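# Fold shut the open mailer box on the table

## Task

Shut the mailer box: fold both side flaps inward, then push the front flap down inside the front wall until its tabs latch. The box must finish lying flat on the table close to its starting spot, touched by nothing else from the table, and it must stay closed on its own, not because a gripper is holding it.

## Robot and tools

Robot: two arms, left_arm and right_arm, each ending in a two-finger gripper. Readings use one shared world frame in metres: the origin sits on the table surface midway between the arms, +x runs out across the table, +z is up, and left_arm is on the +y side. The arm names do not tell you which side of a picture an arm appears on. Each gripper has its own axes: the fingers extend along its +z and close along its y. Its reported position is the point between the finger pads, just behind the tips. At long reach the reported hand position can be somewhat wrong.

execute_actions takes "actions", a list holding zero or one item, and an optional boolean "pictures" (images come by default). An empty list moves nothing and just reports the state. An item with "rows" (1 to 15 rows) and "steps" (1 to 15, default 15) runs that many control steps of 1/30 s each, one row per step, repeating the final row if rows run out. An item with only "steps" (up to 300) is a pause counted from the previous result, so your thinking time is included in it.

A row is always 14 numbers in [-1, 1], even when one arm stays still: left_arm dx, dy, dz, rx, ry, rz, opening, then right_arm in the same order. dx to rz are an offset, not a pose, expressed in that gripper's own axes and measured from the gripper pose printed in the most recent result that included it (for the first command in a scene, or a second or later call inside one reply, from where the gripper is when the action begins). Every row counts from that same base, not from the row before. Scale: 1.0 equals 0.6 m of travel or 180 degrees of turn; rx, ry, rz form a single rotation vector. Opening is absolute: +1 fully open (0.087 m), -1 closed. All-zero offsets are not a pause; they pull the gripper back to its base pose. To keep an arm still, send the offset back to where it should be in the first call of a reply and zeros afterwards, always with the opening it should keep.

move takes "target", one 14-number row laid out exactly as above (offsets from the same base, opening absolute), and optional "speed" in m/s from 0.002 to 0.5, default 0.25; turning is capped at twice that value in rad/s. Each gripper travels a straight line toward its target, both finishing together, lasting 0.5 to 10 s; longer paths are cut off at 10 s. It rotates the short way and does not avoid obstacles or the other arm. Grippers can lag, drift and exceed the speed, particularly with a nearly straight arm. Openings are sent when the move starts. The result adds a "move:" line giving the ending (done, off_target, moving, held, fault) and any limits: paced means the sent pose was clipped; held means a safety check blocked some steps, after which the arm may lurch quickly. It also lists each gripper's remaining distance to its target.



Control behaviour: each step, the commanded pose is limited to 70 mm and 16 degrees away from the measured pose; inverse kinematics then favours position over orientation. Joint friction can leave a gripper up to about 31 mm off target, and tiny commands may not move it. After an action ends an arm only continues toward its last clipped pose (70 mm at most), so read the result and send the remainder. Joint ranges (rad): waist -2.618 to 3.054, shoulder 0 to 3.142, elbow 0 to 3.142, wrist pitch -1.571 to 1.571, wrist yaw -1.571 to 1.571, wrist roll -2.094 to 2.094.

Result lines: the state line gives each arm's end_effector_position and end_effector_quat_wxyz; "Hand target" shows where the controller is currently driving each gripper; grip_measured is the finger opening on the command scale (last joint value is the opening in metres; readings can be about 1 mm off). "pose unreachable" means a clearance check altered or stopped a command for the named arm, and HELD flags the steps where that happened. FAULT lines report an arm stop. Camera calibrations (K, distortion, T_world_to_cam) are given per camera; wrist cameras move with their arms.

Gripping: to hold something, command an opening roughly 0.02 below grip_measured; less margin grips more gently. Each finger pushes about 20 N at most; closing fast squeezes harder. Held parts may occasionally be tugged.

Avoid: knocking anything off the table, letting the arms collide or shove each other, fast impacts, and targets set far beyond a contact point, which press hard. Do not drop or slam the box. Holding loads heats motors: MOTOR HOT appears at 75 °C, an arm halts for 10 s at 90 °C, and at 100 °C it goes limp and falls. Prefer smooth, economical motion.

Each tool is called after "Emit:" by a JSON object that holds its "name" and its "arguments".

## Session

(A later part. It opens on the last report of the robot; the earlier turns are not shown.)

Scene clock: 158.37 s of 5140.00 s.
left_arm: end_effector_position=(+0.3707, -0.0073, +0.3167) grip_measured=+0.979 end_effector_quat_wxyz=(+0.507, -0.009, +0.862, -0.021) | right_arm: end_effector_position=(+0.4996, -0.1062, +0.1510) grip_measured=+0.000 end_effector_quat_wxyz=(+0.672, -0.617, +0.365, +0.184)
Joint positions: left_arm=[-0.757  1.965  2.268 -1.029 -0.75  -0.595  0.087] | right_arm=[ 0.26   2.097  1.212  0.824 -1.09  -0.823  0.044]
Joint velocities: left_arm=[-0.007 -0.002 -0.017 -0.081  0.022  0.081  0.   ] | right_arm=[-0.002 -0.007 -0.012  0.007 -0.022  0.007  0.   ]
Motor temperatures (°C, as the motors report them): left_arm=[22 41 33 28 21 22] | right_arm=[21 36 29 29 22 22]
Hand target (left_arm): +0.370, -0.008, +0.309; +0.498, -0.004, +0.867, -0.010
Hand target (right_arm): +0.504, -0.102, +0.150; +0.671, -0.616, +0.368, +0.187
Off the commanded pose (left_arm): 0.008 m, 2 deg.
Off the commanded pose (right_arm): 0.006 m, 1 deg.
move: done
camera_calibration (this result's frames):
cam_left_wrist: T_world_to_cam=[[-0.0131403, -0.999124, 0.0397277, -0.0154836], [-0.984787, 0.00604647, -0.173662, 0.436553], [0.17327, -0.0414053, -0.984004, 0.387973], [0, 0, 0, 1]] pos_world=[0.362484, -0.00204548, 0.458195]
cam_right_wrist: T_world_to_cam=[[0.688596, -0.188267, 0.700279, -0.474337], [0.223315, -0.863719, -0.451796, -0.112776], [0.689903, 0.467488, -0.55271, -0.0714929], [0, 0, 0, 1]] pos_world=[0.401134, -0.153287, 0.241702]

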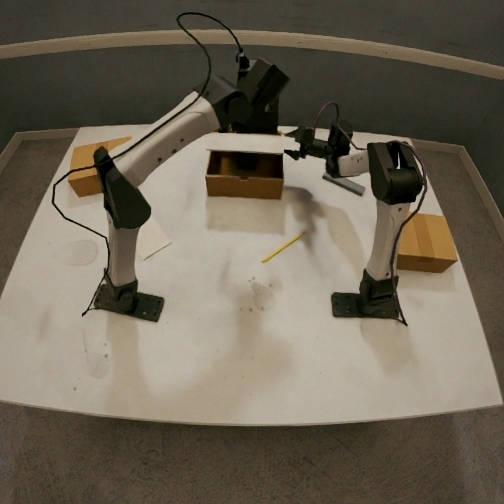

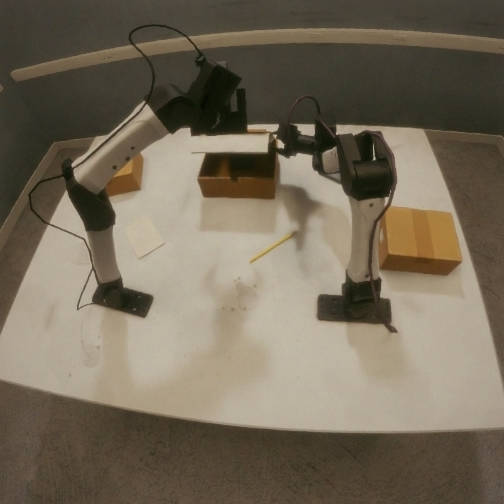

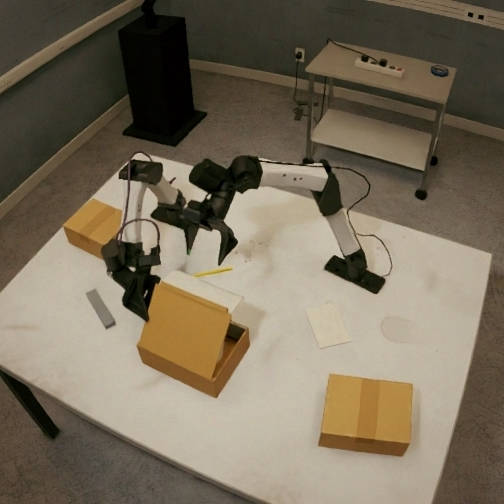

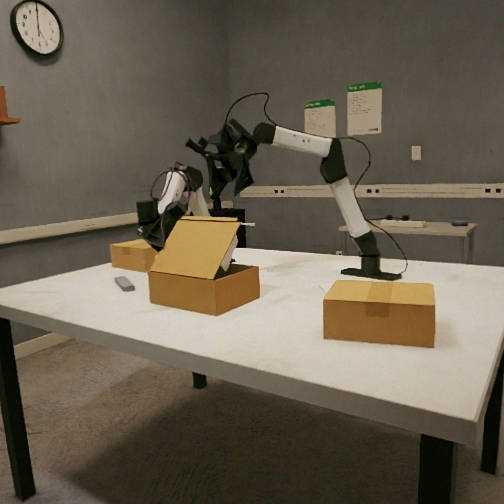

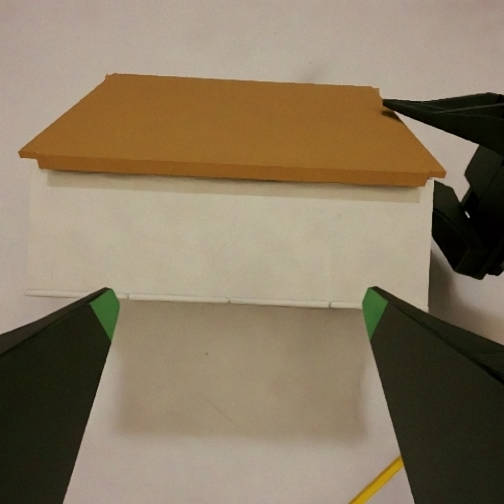

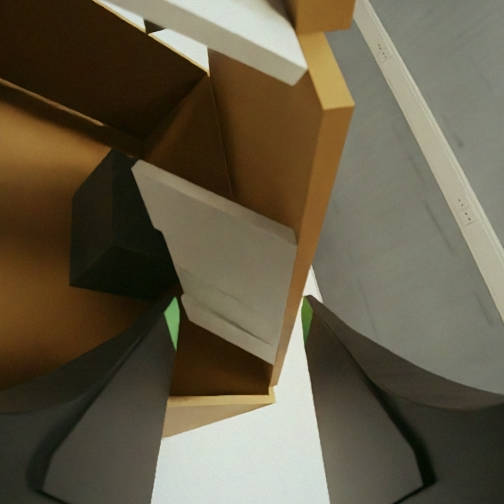

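Emit:
{"name": "move", "arguments": {"target": [0.077,0.012,0.1,0,0,0,1,0,-0.03,0.07,0,0,0,0], "speed": 0.08}}

Emit:
{"name": "move", "arguments": {"target": [0,0,0,0,0,0,1,0,0,0,0,0,0,-0.5]}}

Emit:
{"name": "move", "arguments": {"target": [0.06,0,0.143,0,0,0,1,0,0,0,0,0,0,-0.5], "speed": 0.06}}

Scene clock: 162.60 s of 5140.00 s.
left_arm: end_effector_position=(+0.3994, -0.0076, +0.2522) grip_measured=+0.979 end_effector_quat_wxyz=(+0.510, -0.009, +0.860, -0.022) | right_arm: end_effector_position=(+0.5182, -0.0740, +0.1632) grip_measured=+0.000 end_effector_quat_wxyz=(+0.672, -0.619, +0.360, +0.187)
Joint positions: left_arm=[-0.703  1.907  1.895 -0.673 -0.711 -0.544  0.087] | right_arm=[ 0.318  2.158  1.369  0.735 -1.042 -0.819  0.044]
Joint velocities: left_arm=[-0.002 -0.022  0.002  0.037 -0.007 -0.007 -0.001] | right_arm=[-0.007  0.012  0.017 -0.022  0.022 -0.037  0.001]
Motor temperatures (°C, as the motors report them): left_arm=[22 41 33 28 21 22] | right_arm=[21 36 29 29 22 22]
Hand target (left_arm): +0.401, -0.004, +0.248; +0.507, -0.009, +0.862, -0.020
Hand target (right_arm): +0.524, -0.069, +0.163; +0.672, -0.617, +0.365, +0.184
Off the commanded pose (left_arm): 0.007 m, 0 deg.
Off the commanded pose (right_arm): 0.007 m, 1 deg.
move: done
camera_calibration (this result's frames):
cam_left_wrist: T_world_to_cam=[[-0.0134669, -0.999025, 0.0420438, -0.013315], [-0.983492, 0.00564595, -0.180863, 0.454928], [0.180449, -0.0437854, -0.982609, 0.316278], [0, 0, 0, 1]] pos_world=[0.390167, -0.00202217, 0.393617]
cam_right_wrist: T_world_to_cam=[[0.688534, -0.180955, 0.702265, -0.48939], [0.233799, -0.861276, -0.451155, -0.0889931], [0.686483, 0.474825, -0.55071, -0.0907138], [0, 0, 0, 1]] pos_world=[0.420042, -0.122132, 0.253575]

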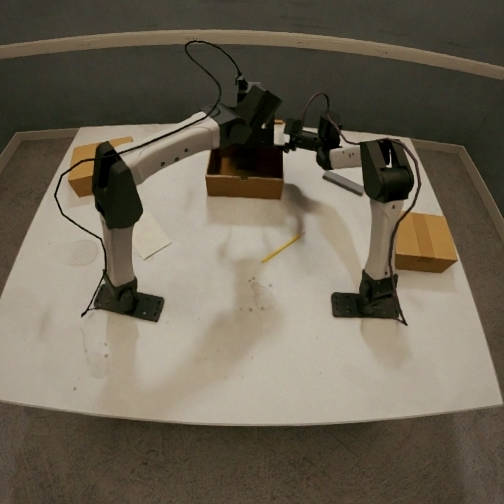

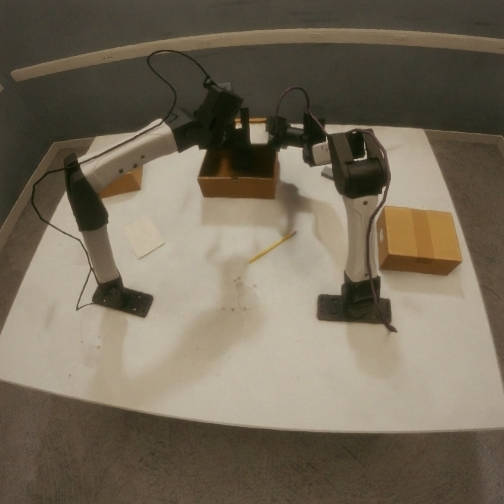

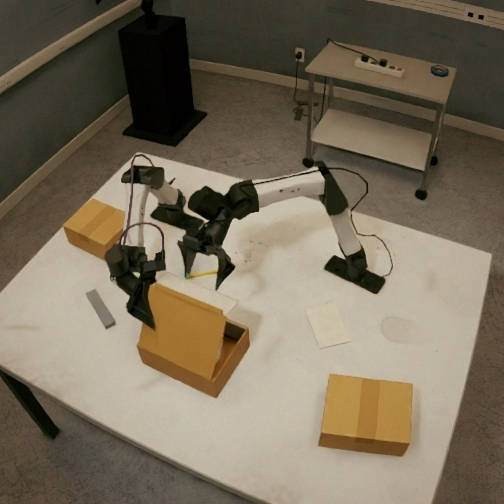

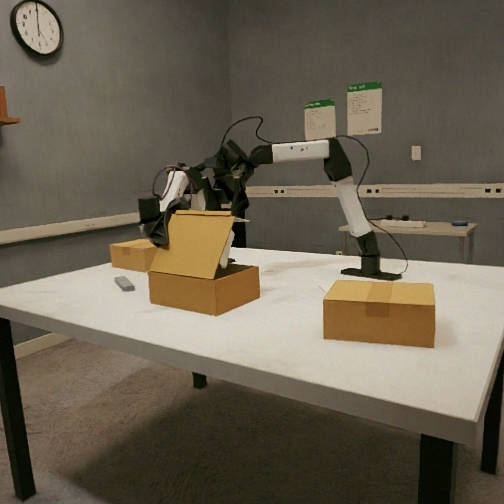

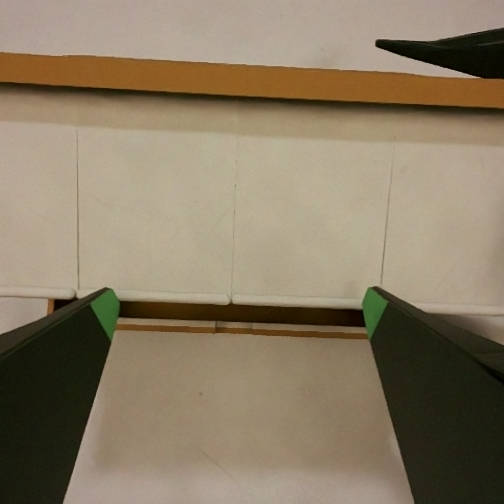

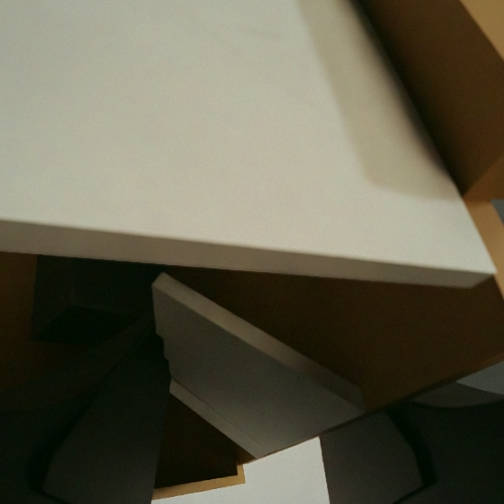

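Scene clock: 163.10 s of 5140.00 s.
left_arm: end_effector_position=(+0.3994, -0.0076, +0.2522) grip_measured=+0.979 end_effector_quat_wxyz=(+0.510, -0.009, +0.860, -0.022) | right_arm: end_effector_position=(+0.5139, -0.0705, +0.1570) grip_measured=-0.499 end_effector_quat_wxyz=(+0.664, -0.621, +0.365, +0.201)
Joint positions: left_arm=[-0.703  1.907  1.895 -0.673 -0.711 -0.544  0.087] | right_arm=[ 0.323  2.163  1.368  0.718 -1.054 -0.811  0.022]
Joint velocities: left_arm=[-0.007  0.002  0.002 -0.022  0.007 -0.037 -0.   ] | right_arm=[ 0.002 -0.007 -0.017 -0.022  0.051 -0.066  0.001]
Motor temperatures (°C, as the motors report them): left_arm=[22 41 33 28 21 22] | right_arm=[21 36 29 29 22 22]
Hand target (left_arm): +0.399, -0.008, +0.252; +0.510, -0.009, +0.860, -0.022
Hand target (right_arm): +0.518, -0.074, +0.163; +0.672, -0.620, +0.360, +0.187
Off the commanded pose (left_arm): 0.000 m, 0 deg.
Off the commanded pose (right_arm): 0.008 m, 2 deg.
move: done
camera_calibration (this result's frames):
cam_left_wrist: T_world_to_cam=[[-0.0134773, -0.999013, 0.0423319, -0.0134341], [-0.983448, 0.00559316, -0.181106, 0.455023], [0.180691, -0.044072, -0.982552, 0.316211], [0, 0, 0, 1]] pos_world=[0.390174, -0.00202976, 0.39367]
cam_right_wrist: T_world_to_cam=[[0.712052, -0.166655, 0.682062, -0.489348], [0.235198, -0.858683, -0.455351, -0.0876444], [0.661562, 0.484653, -0.57223, -0.075952], [0, 0, 0, 1]] pos_world=[0.419302, -0.120001, 0.250395]

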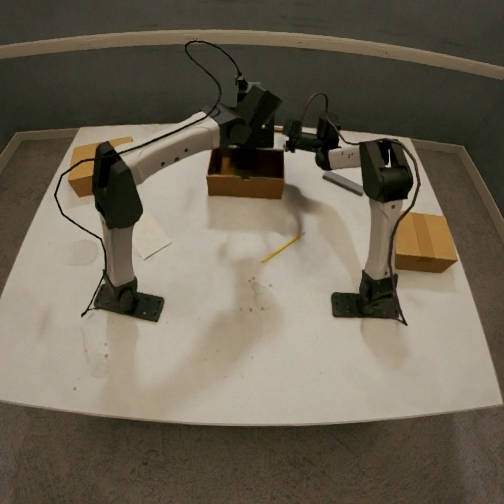

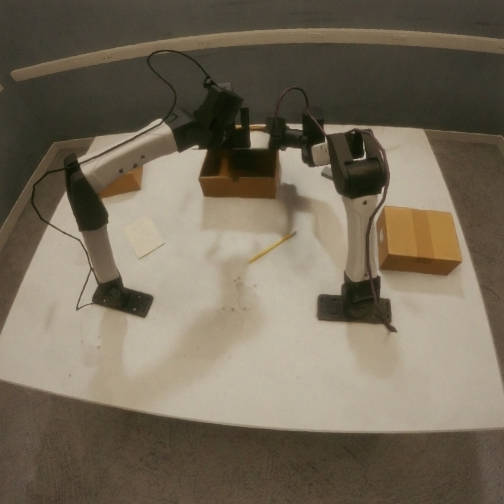

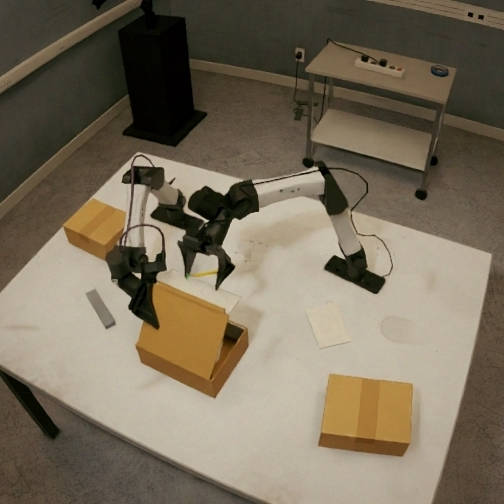

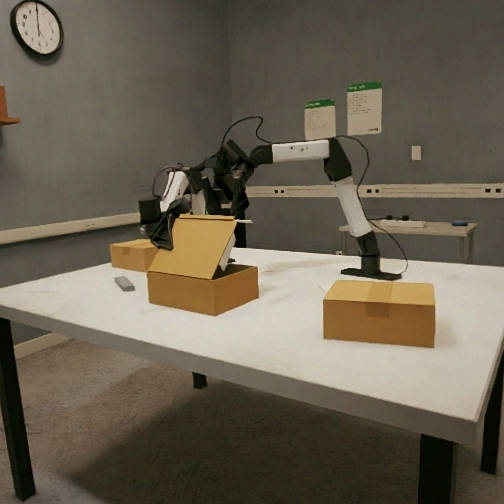

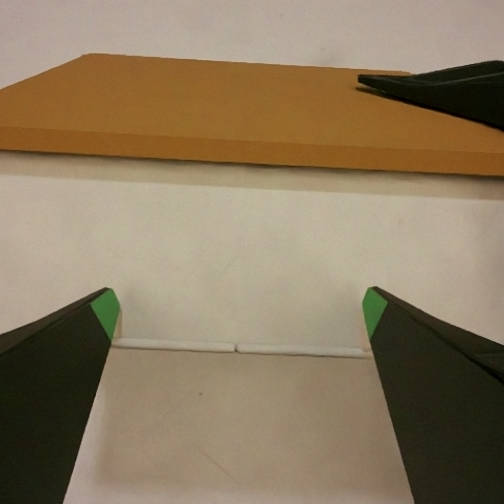

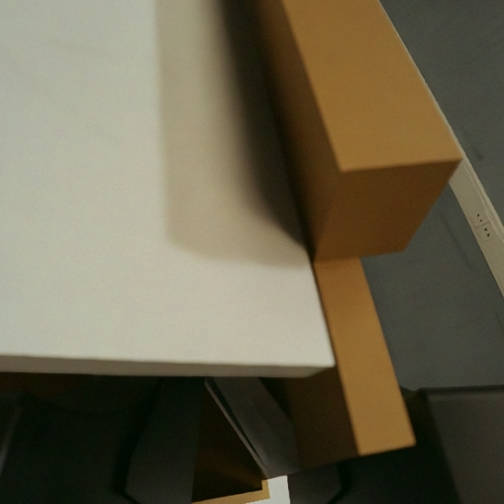

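Scene clock: 164.93 s of 5140.00 s.
left_arm: end_effector_position=(+0.4447, -0.0113, +0.2189) grip_measured=+0.979 end_effector_quat_wxyz=(+0.528, -0.013, +0.848, -0.035) | right_arm: end_effector_position=(+0.5150, -0.0711, +0.1570) grip_measured=-0.499 end_effector_quat_wxyz=(+0.664, -0.620, +0.367, +0.199)
Joint positions: left_arm=[-0.632  1.975  1.808 -0.422 -0.659 -0.469  0.087] | right_arm=[ 0.323  2.163  1.368  0.718 -1.049 -0.811  0.022]
Joint velocities: left_arm=[-0.002  0.002 -0.012  0.051 -0.007  0.022 -0.001] | right_arm=[-0.012  0.012  0.002 -0.022 -0.022 -0.007  0.   ]
Motor temperatures (°C, as the motors report them): left_arm=[22 41 33 29 21 22] | right_arm=[21 36 29 29 22 22]
Hand target (left_arm): +0.455, -0.009, +0.180; +0.510, -0.009, +0.860, -0.021
Hand target (right_arm): +0.514, -0.071, +0.157; +0.664, -0.621, +0.365, +0.201
Off the commanded pose (left_arm): 0.041 m, 3 deg.
Off the commanded pose (right_arm): 0.001 m, 0 deg.
move: off_target (left_arm)
camera_calibration (this result's frames):
cam_left_wrist: T_world_to_cam=[[-0.0222233, -0.997517, 0.0668277, -0.0165036], [-0.974537, 0.00669623, -0.224126, 0.498944], [0.223122, -0.0701069, -0.972266, 0.25376], [0, 0, 0, 1]] pos_world=[0.429253, -0.00201333, 0.359651]
cam_right_wrist: T_world_to_cam=[[0.710694, -0.170628, 0.682496, -0.489817], [0.230202, -0.860328, -0.4548, -0.0860633], [0.664772, 0.480335, -0.572151, -0.0783562], [0, 0, 0, 1]] pos_world=[0.420011, -0.119982, 0.250324]

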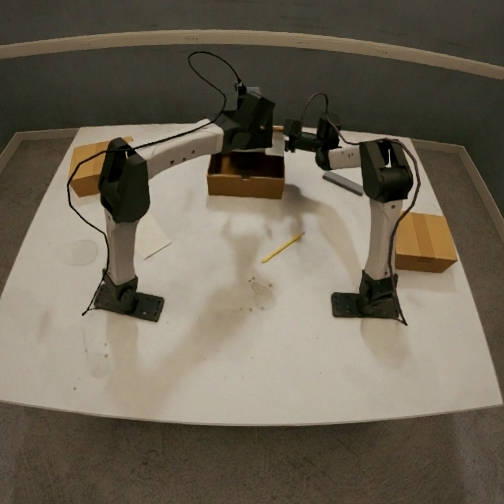

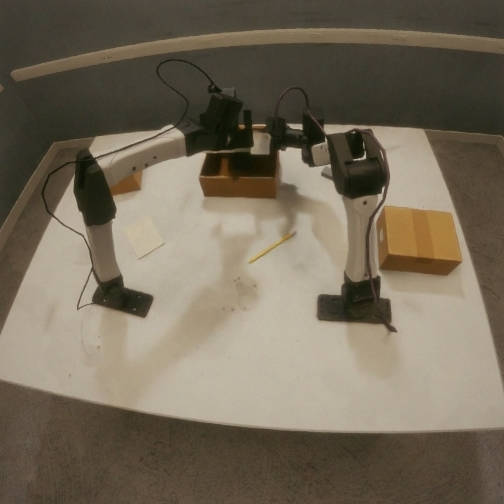

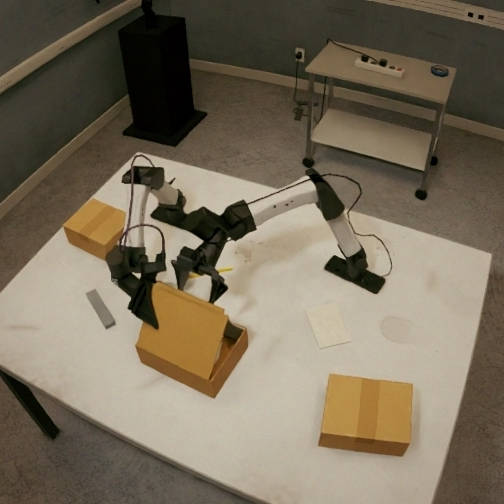

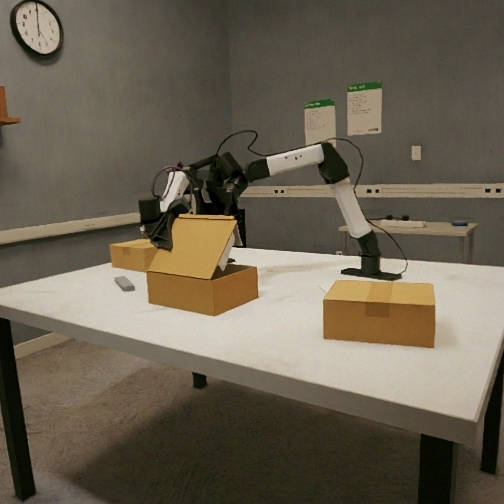

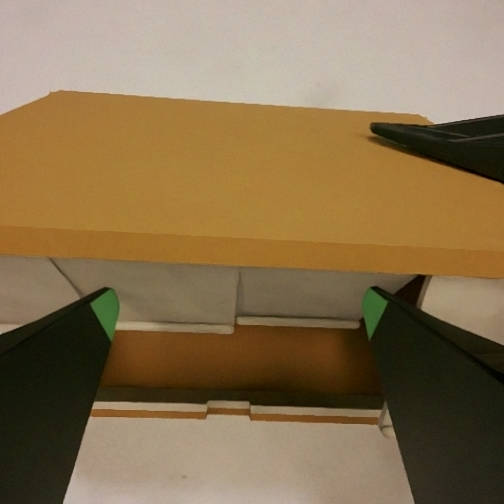

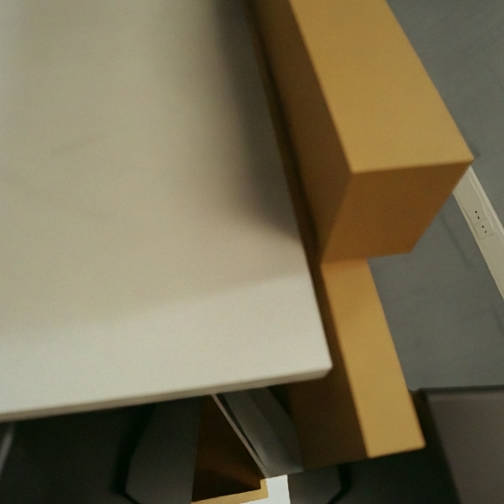

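Emit:
{"name": "move", "arguments": {"target": [-0.02,-0.06,-0.1,0,0,0,1,0,0,0,0,0,0,-0.5], "speed": 0.1}}

Emit:
{"name": "move", "arguments": {"target": [0.08,0,0.13,0,0,0,1,0,0,0,0,0,0,-0.5], "speed": 0.06}}

Emit:
{"name": "move", "arguments": {"target": [-0.02,0.03,-0.1,0,0,0,1,0,0,0,0,0,0,-0.5], "speed": 0.1}}

Scene clock: 168.87 s of 5140.00 s.
left_arm: end_effector_position=(+0.3955, -0.0443, +0.2658) grip_measured=+0.979 end_effector_quat_wxyz=(+0.534, -0.016, +0.844, -0.046) | right_arm: end_effector_position=(+0.5152, -0.0712, +0.1570) grip_measured=-0.499 end_effector_quat_wxyz=(+0.665, -0.620, +0.367, +0.198)
Joint positions: left_arm=[-0.766  1.972  1.991 -0.648 -0.761 -0.57   0.087] | right_arm=[ 0.323  2.163  1.368  0.719 -1.047 -0.811  0.022]
Joint velocities: left_arm=[-0.012 -0.007  0.002 -0.022  0.022  0.022  0.   ] | right_arm=[-0.007 -0.017  0.002  0.007 -0.007 -0.051 -0.001]
Motor temperatures (°C, as the motors report them): left_arm=[22 41 33 29 21 22] | right_arm=[21 36 29 29 22 22]
Hand target (left_arm): +0.396, -0.044, +0.258; +0.527, -0.013, +0.849, -0.036
Hand target (right_arm): +0.515, -0.071, +0.157; +0.664, -0.620, +0.367, +0.199
Off the commanded pose (left_arm): 0.007 m, 2 deg.
Off the commanded pose (right_arm): 0.000 m, 0 deg.
move: done
camera_calibration (this result's frames):
cam_left_wrist: T_world_to_cam=[[-0.0295651, -0.995484, 0.0902071, -0.0569441], [-0.971193, 0.00726032, -0.238184, 0.464162], [0.236453, -0.0946504, -0.967022, 0.300232], [0, 0, 0, 1]] pos_world=[0.378117, -0.0316399, 0.406023]
cam_right_wrist: T_world_to_cam=[[0.710161, -0.171704, 0.68278, -0.489906], [0.229074, -0.86068, -0.454703, -0.085649], [0.66573, 0.479319, -0.571889, -0.0790566], [0, 0, 0, 1]] pos_world=[0.420163, -0.119942, 0.250342]

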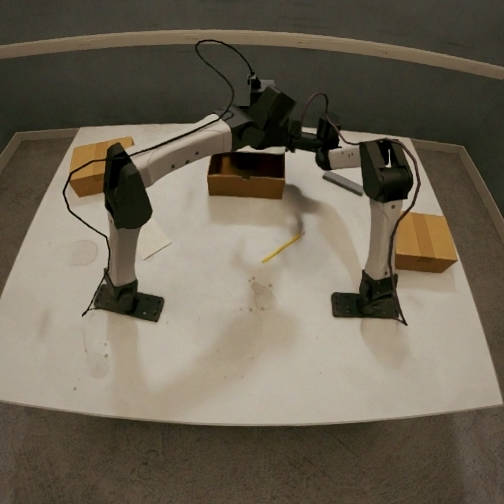

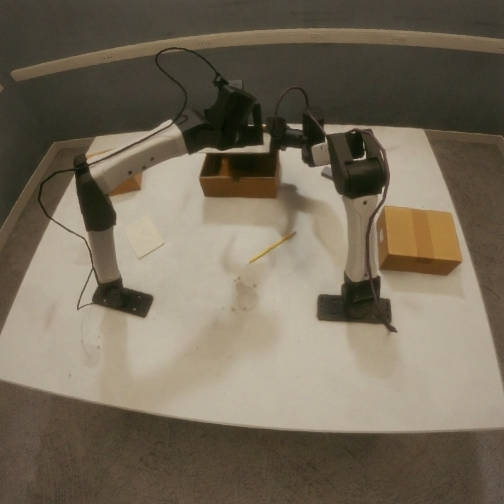

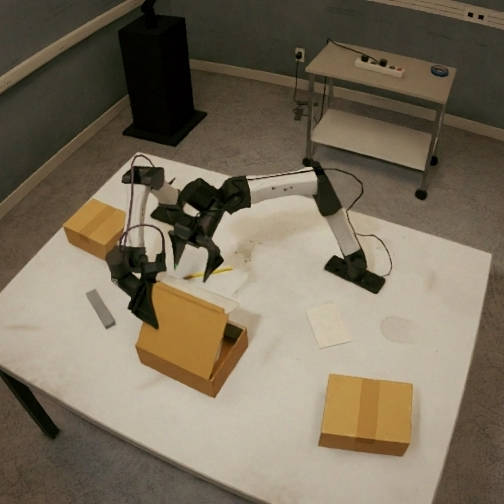

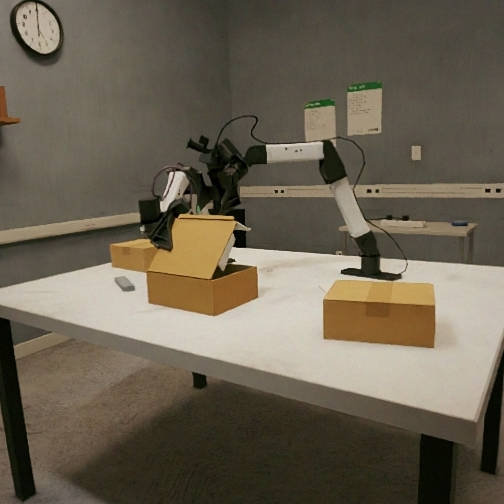

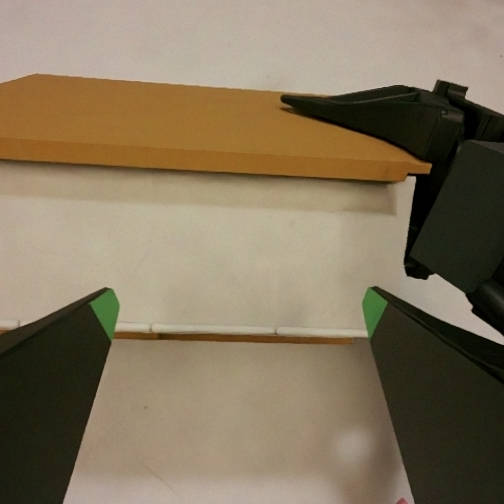

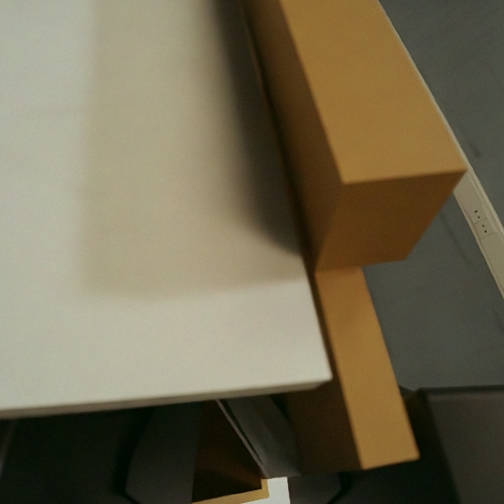

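Scene clock: 170.67 s of 5140.00 s.
left_arm: end_effector_position=(+0.4295, -0.0524, +0.2295) grip_measured=+0.979 end_effector_quat_wxyz=(+0.551, -0.019, +0.833, -0.058) | right_arm: end_effector_position=(+0.5183, -0.0742, +0.1570) grip_measured=-0.499 end_effector_quat_wxyz=(+0.666, -0.618, +0.371, +0.192)
Joint positions: left_arm=[-0.719  2.018  1.866 -0.393 -0.727 -0.511  0.087] | right_arm=[ 0.318  2.163  1.368  0.719 -1.036 -0.813  0.022]
Joint velocities: left_arm=[-0.002  0.002 -0.002  0.037  0.037 -0.022 -0.   ] | right_arm=[-0.002 -0.007  0.002  0.022  0.007 -0.051 -0.   ]
Motor temperatures (°C, as the motors report them): left_arm=[22 41 33 30 21 22] | right_arm=[21 36 29 29 22 22]
Hand target (left_arm): +0.443, -0.050, +0.190; +0.534, -0.016, +0.844, -0.046
Hand target (right_arm): +0.515, -0.071, +0.157; +0.665, -0.620, +0.367, +0.199
Off the commanded pose (left_arm): 0.043 m, 3 deg.
Off the commanded pose (right_arm): 0.004 m, 1 deg.
move: off_target (left_arm)
camera_calibration (this result's frames):
cam_left_wrist: T_world_to_cam=[[-0.0385806, -0.992932, 0.11224, -0.0617311], [-0.960756, 0.00598123, -0.27733, 0.49307], [0.274699, -0.118535, -0.954196, 0.235743], [0, 0, 0, 1]] pos_world=[0.40658, -0.0363001, 0.368617]
cam_right_wrist: T_world_to_cam=[[0.705818, -0.181483, 0.684752, -0.491337], [0.217121, -0.864683, -0.452971, -0.0832967], [0.674299, 0.468389, -0.570905, -0.0851064], [0, 0, 0, 1]] pos_world=[0.422267, -0.121331, 0.250125]

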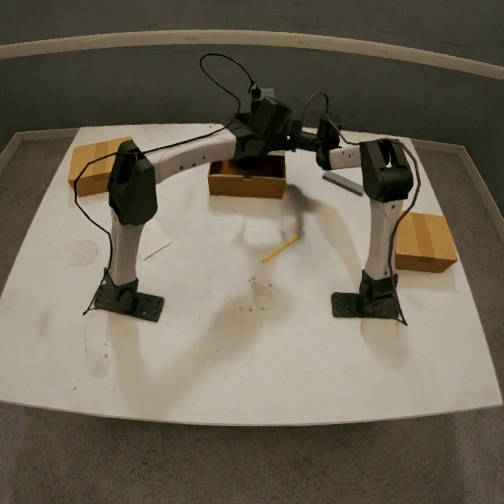

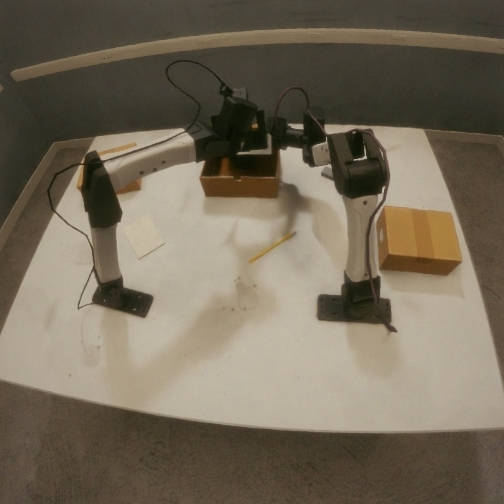

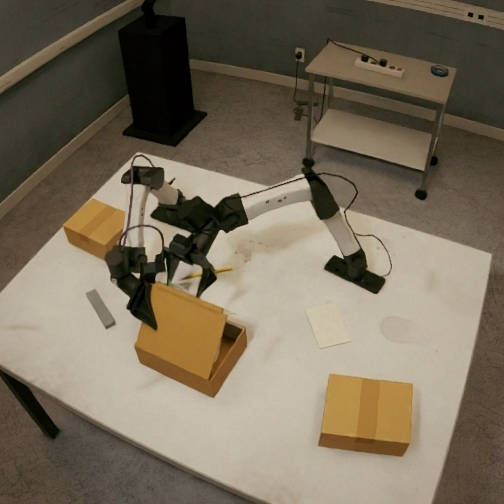

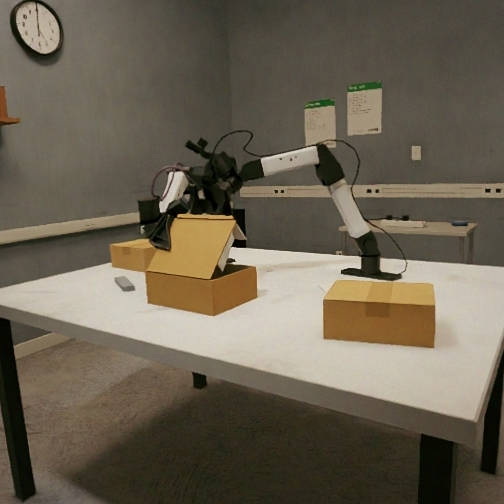

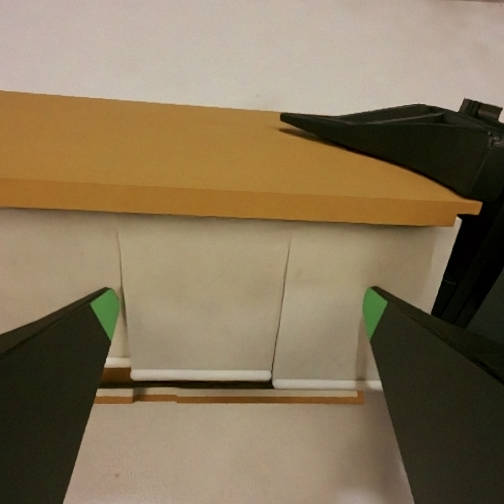

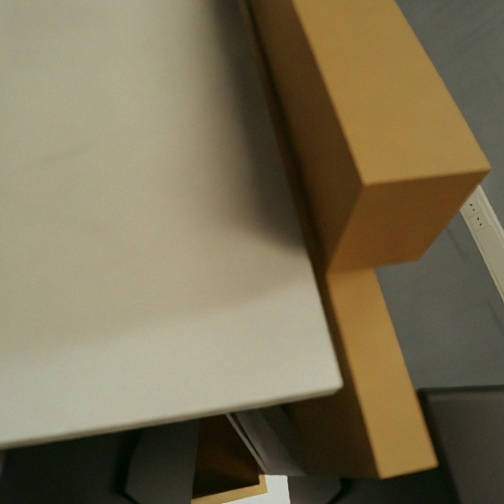

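Scene clock: 171.80 s of 5140.00 s.
left_arm: end_effector_position=(+0.3863, -0.0324, +0.2774) grip_measured=+0.979 end_effector_quat_wxyz=(+0.563, -0.031, +0.823, -0.075) | right_arm: end_effector_position=(+0.5181, -0.0741, +0.1570) grip_measured=-0.499 end_effector_quat_wxyz=(+0.666, -0.618, +0.371, +0.193)
Joint positions: left_arm=[-0.771  1.837  1.783 -0.466 -0.773 -0.55   0.087] | right_arm=[ 0.318  2.163  1.368  0.719 -1.037 -0.813  0.022]
Joint velocities: left_arm=[ 0.012  0.002  0.017 -0.037  0.051 -0.007  0.001] | right_arm=[-0.007  0.017 -0.007  0.007 -0.007 -0.066 -0.   ]
Motor temperatures (°C, as the motors report them): left_arm=[22 41 33 30 21 22] | right_arm=[21 37 29 29 22 22]
Hand target (left_arm): +0.380, -0.029, +0.262; +0.550, -0.020, +0.833, -0.058
Hand target (right_arm): +0.518, -0.074, +0.157; +0.666, -0.618, +0.371, +0.193
Off the commanded pose (left_arm): 0.017 m, 3 deg.
Off the commanded pose (right_arm): 0.000 m, 0 deg.
move: off_target (left_arm)
camera_calibration (this result's frames):
cam_left_wrist: T_world_to_cam=[[-0.040112, -0.987569, 0.151984, -0.0591932], [-0.951925, -0.0084611, -0.306213, 0.468905], [0.303693, -0.15696, -0.939752, 0.279151], [0, 0, 0, 1]] pos_world=[0.359212, -0.0106742, 0.414914]
cam_right_wrist: T_world_to_cam=[[0.706041, -0.180734, 0.68472, -0.491254], [0.218097, -0.864397, -0.453048, -0.0836498], [0.673751, 0.469205, -0.570882, -0.0846742], [0, 0, 0, 1]] pos_world=[0.422138, -0.121363, 0.250135]

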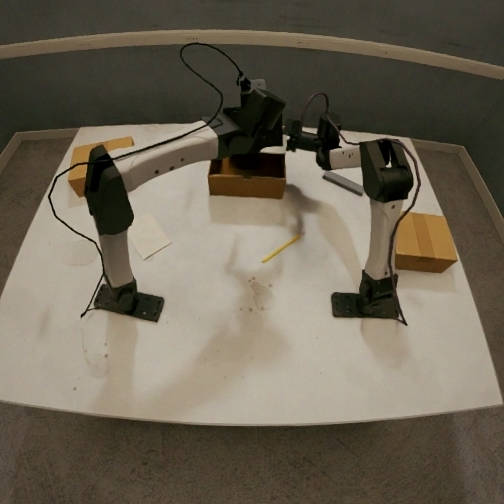

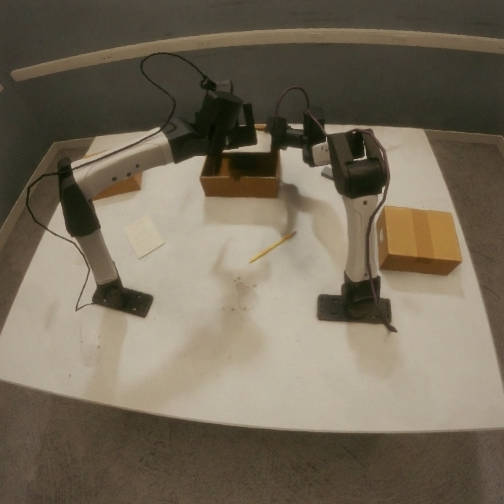

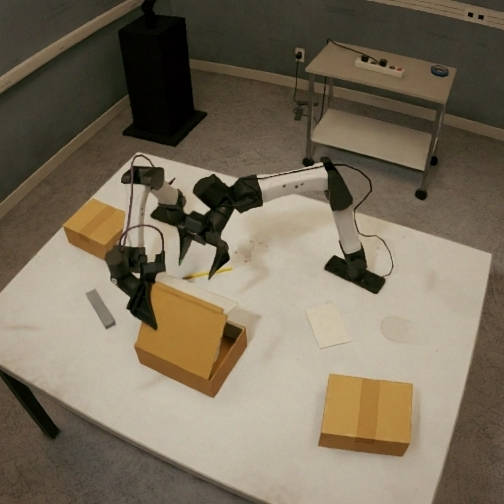

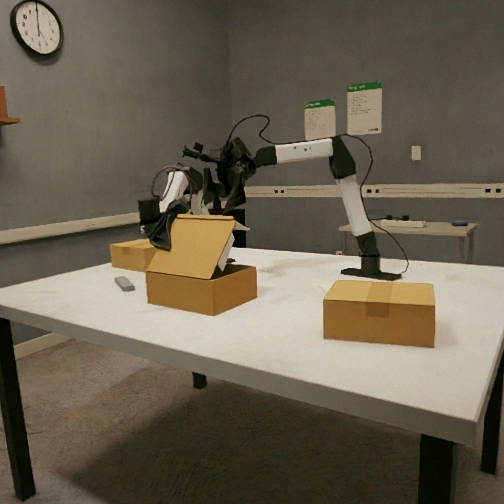

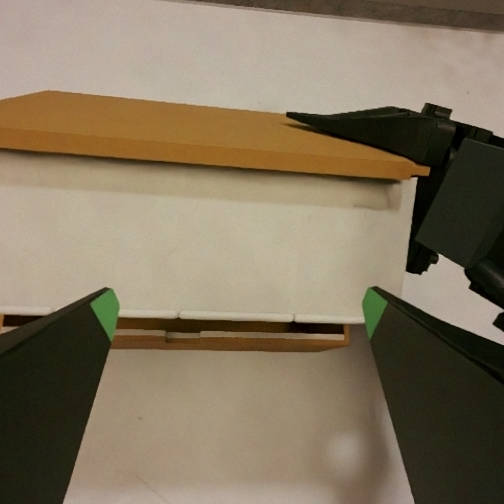

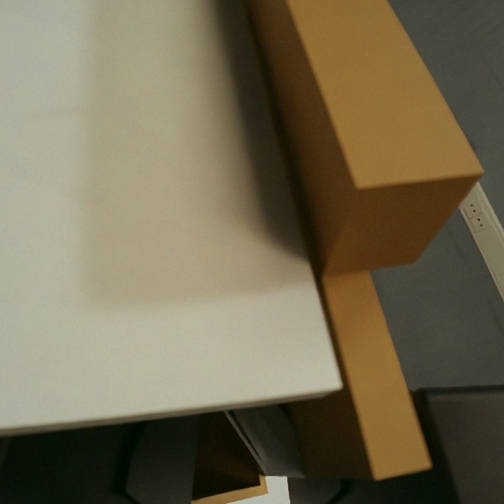

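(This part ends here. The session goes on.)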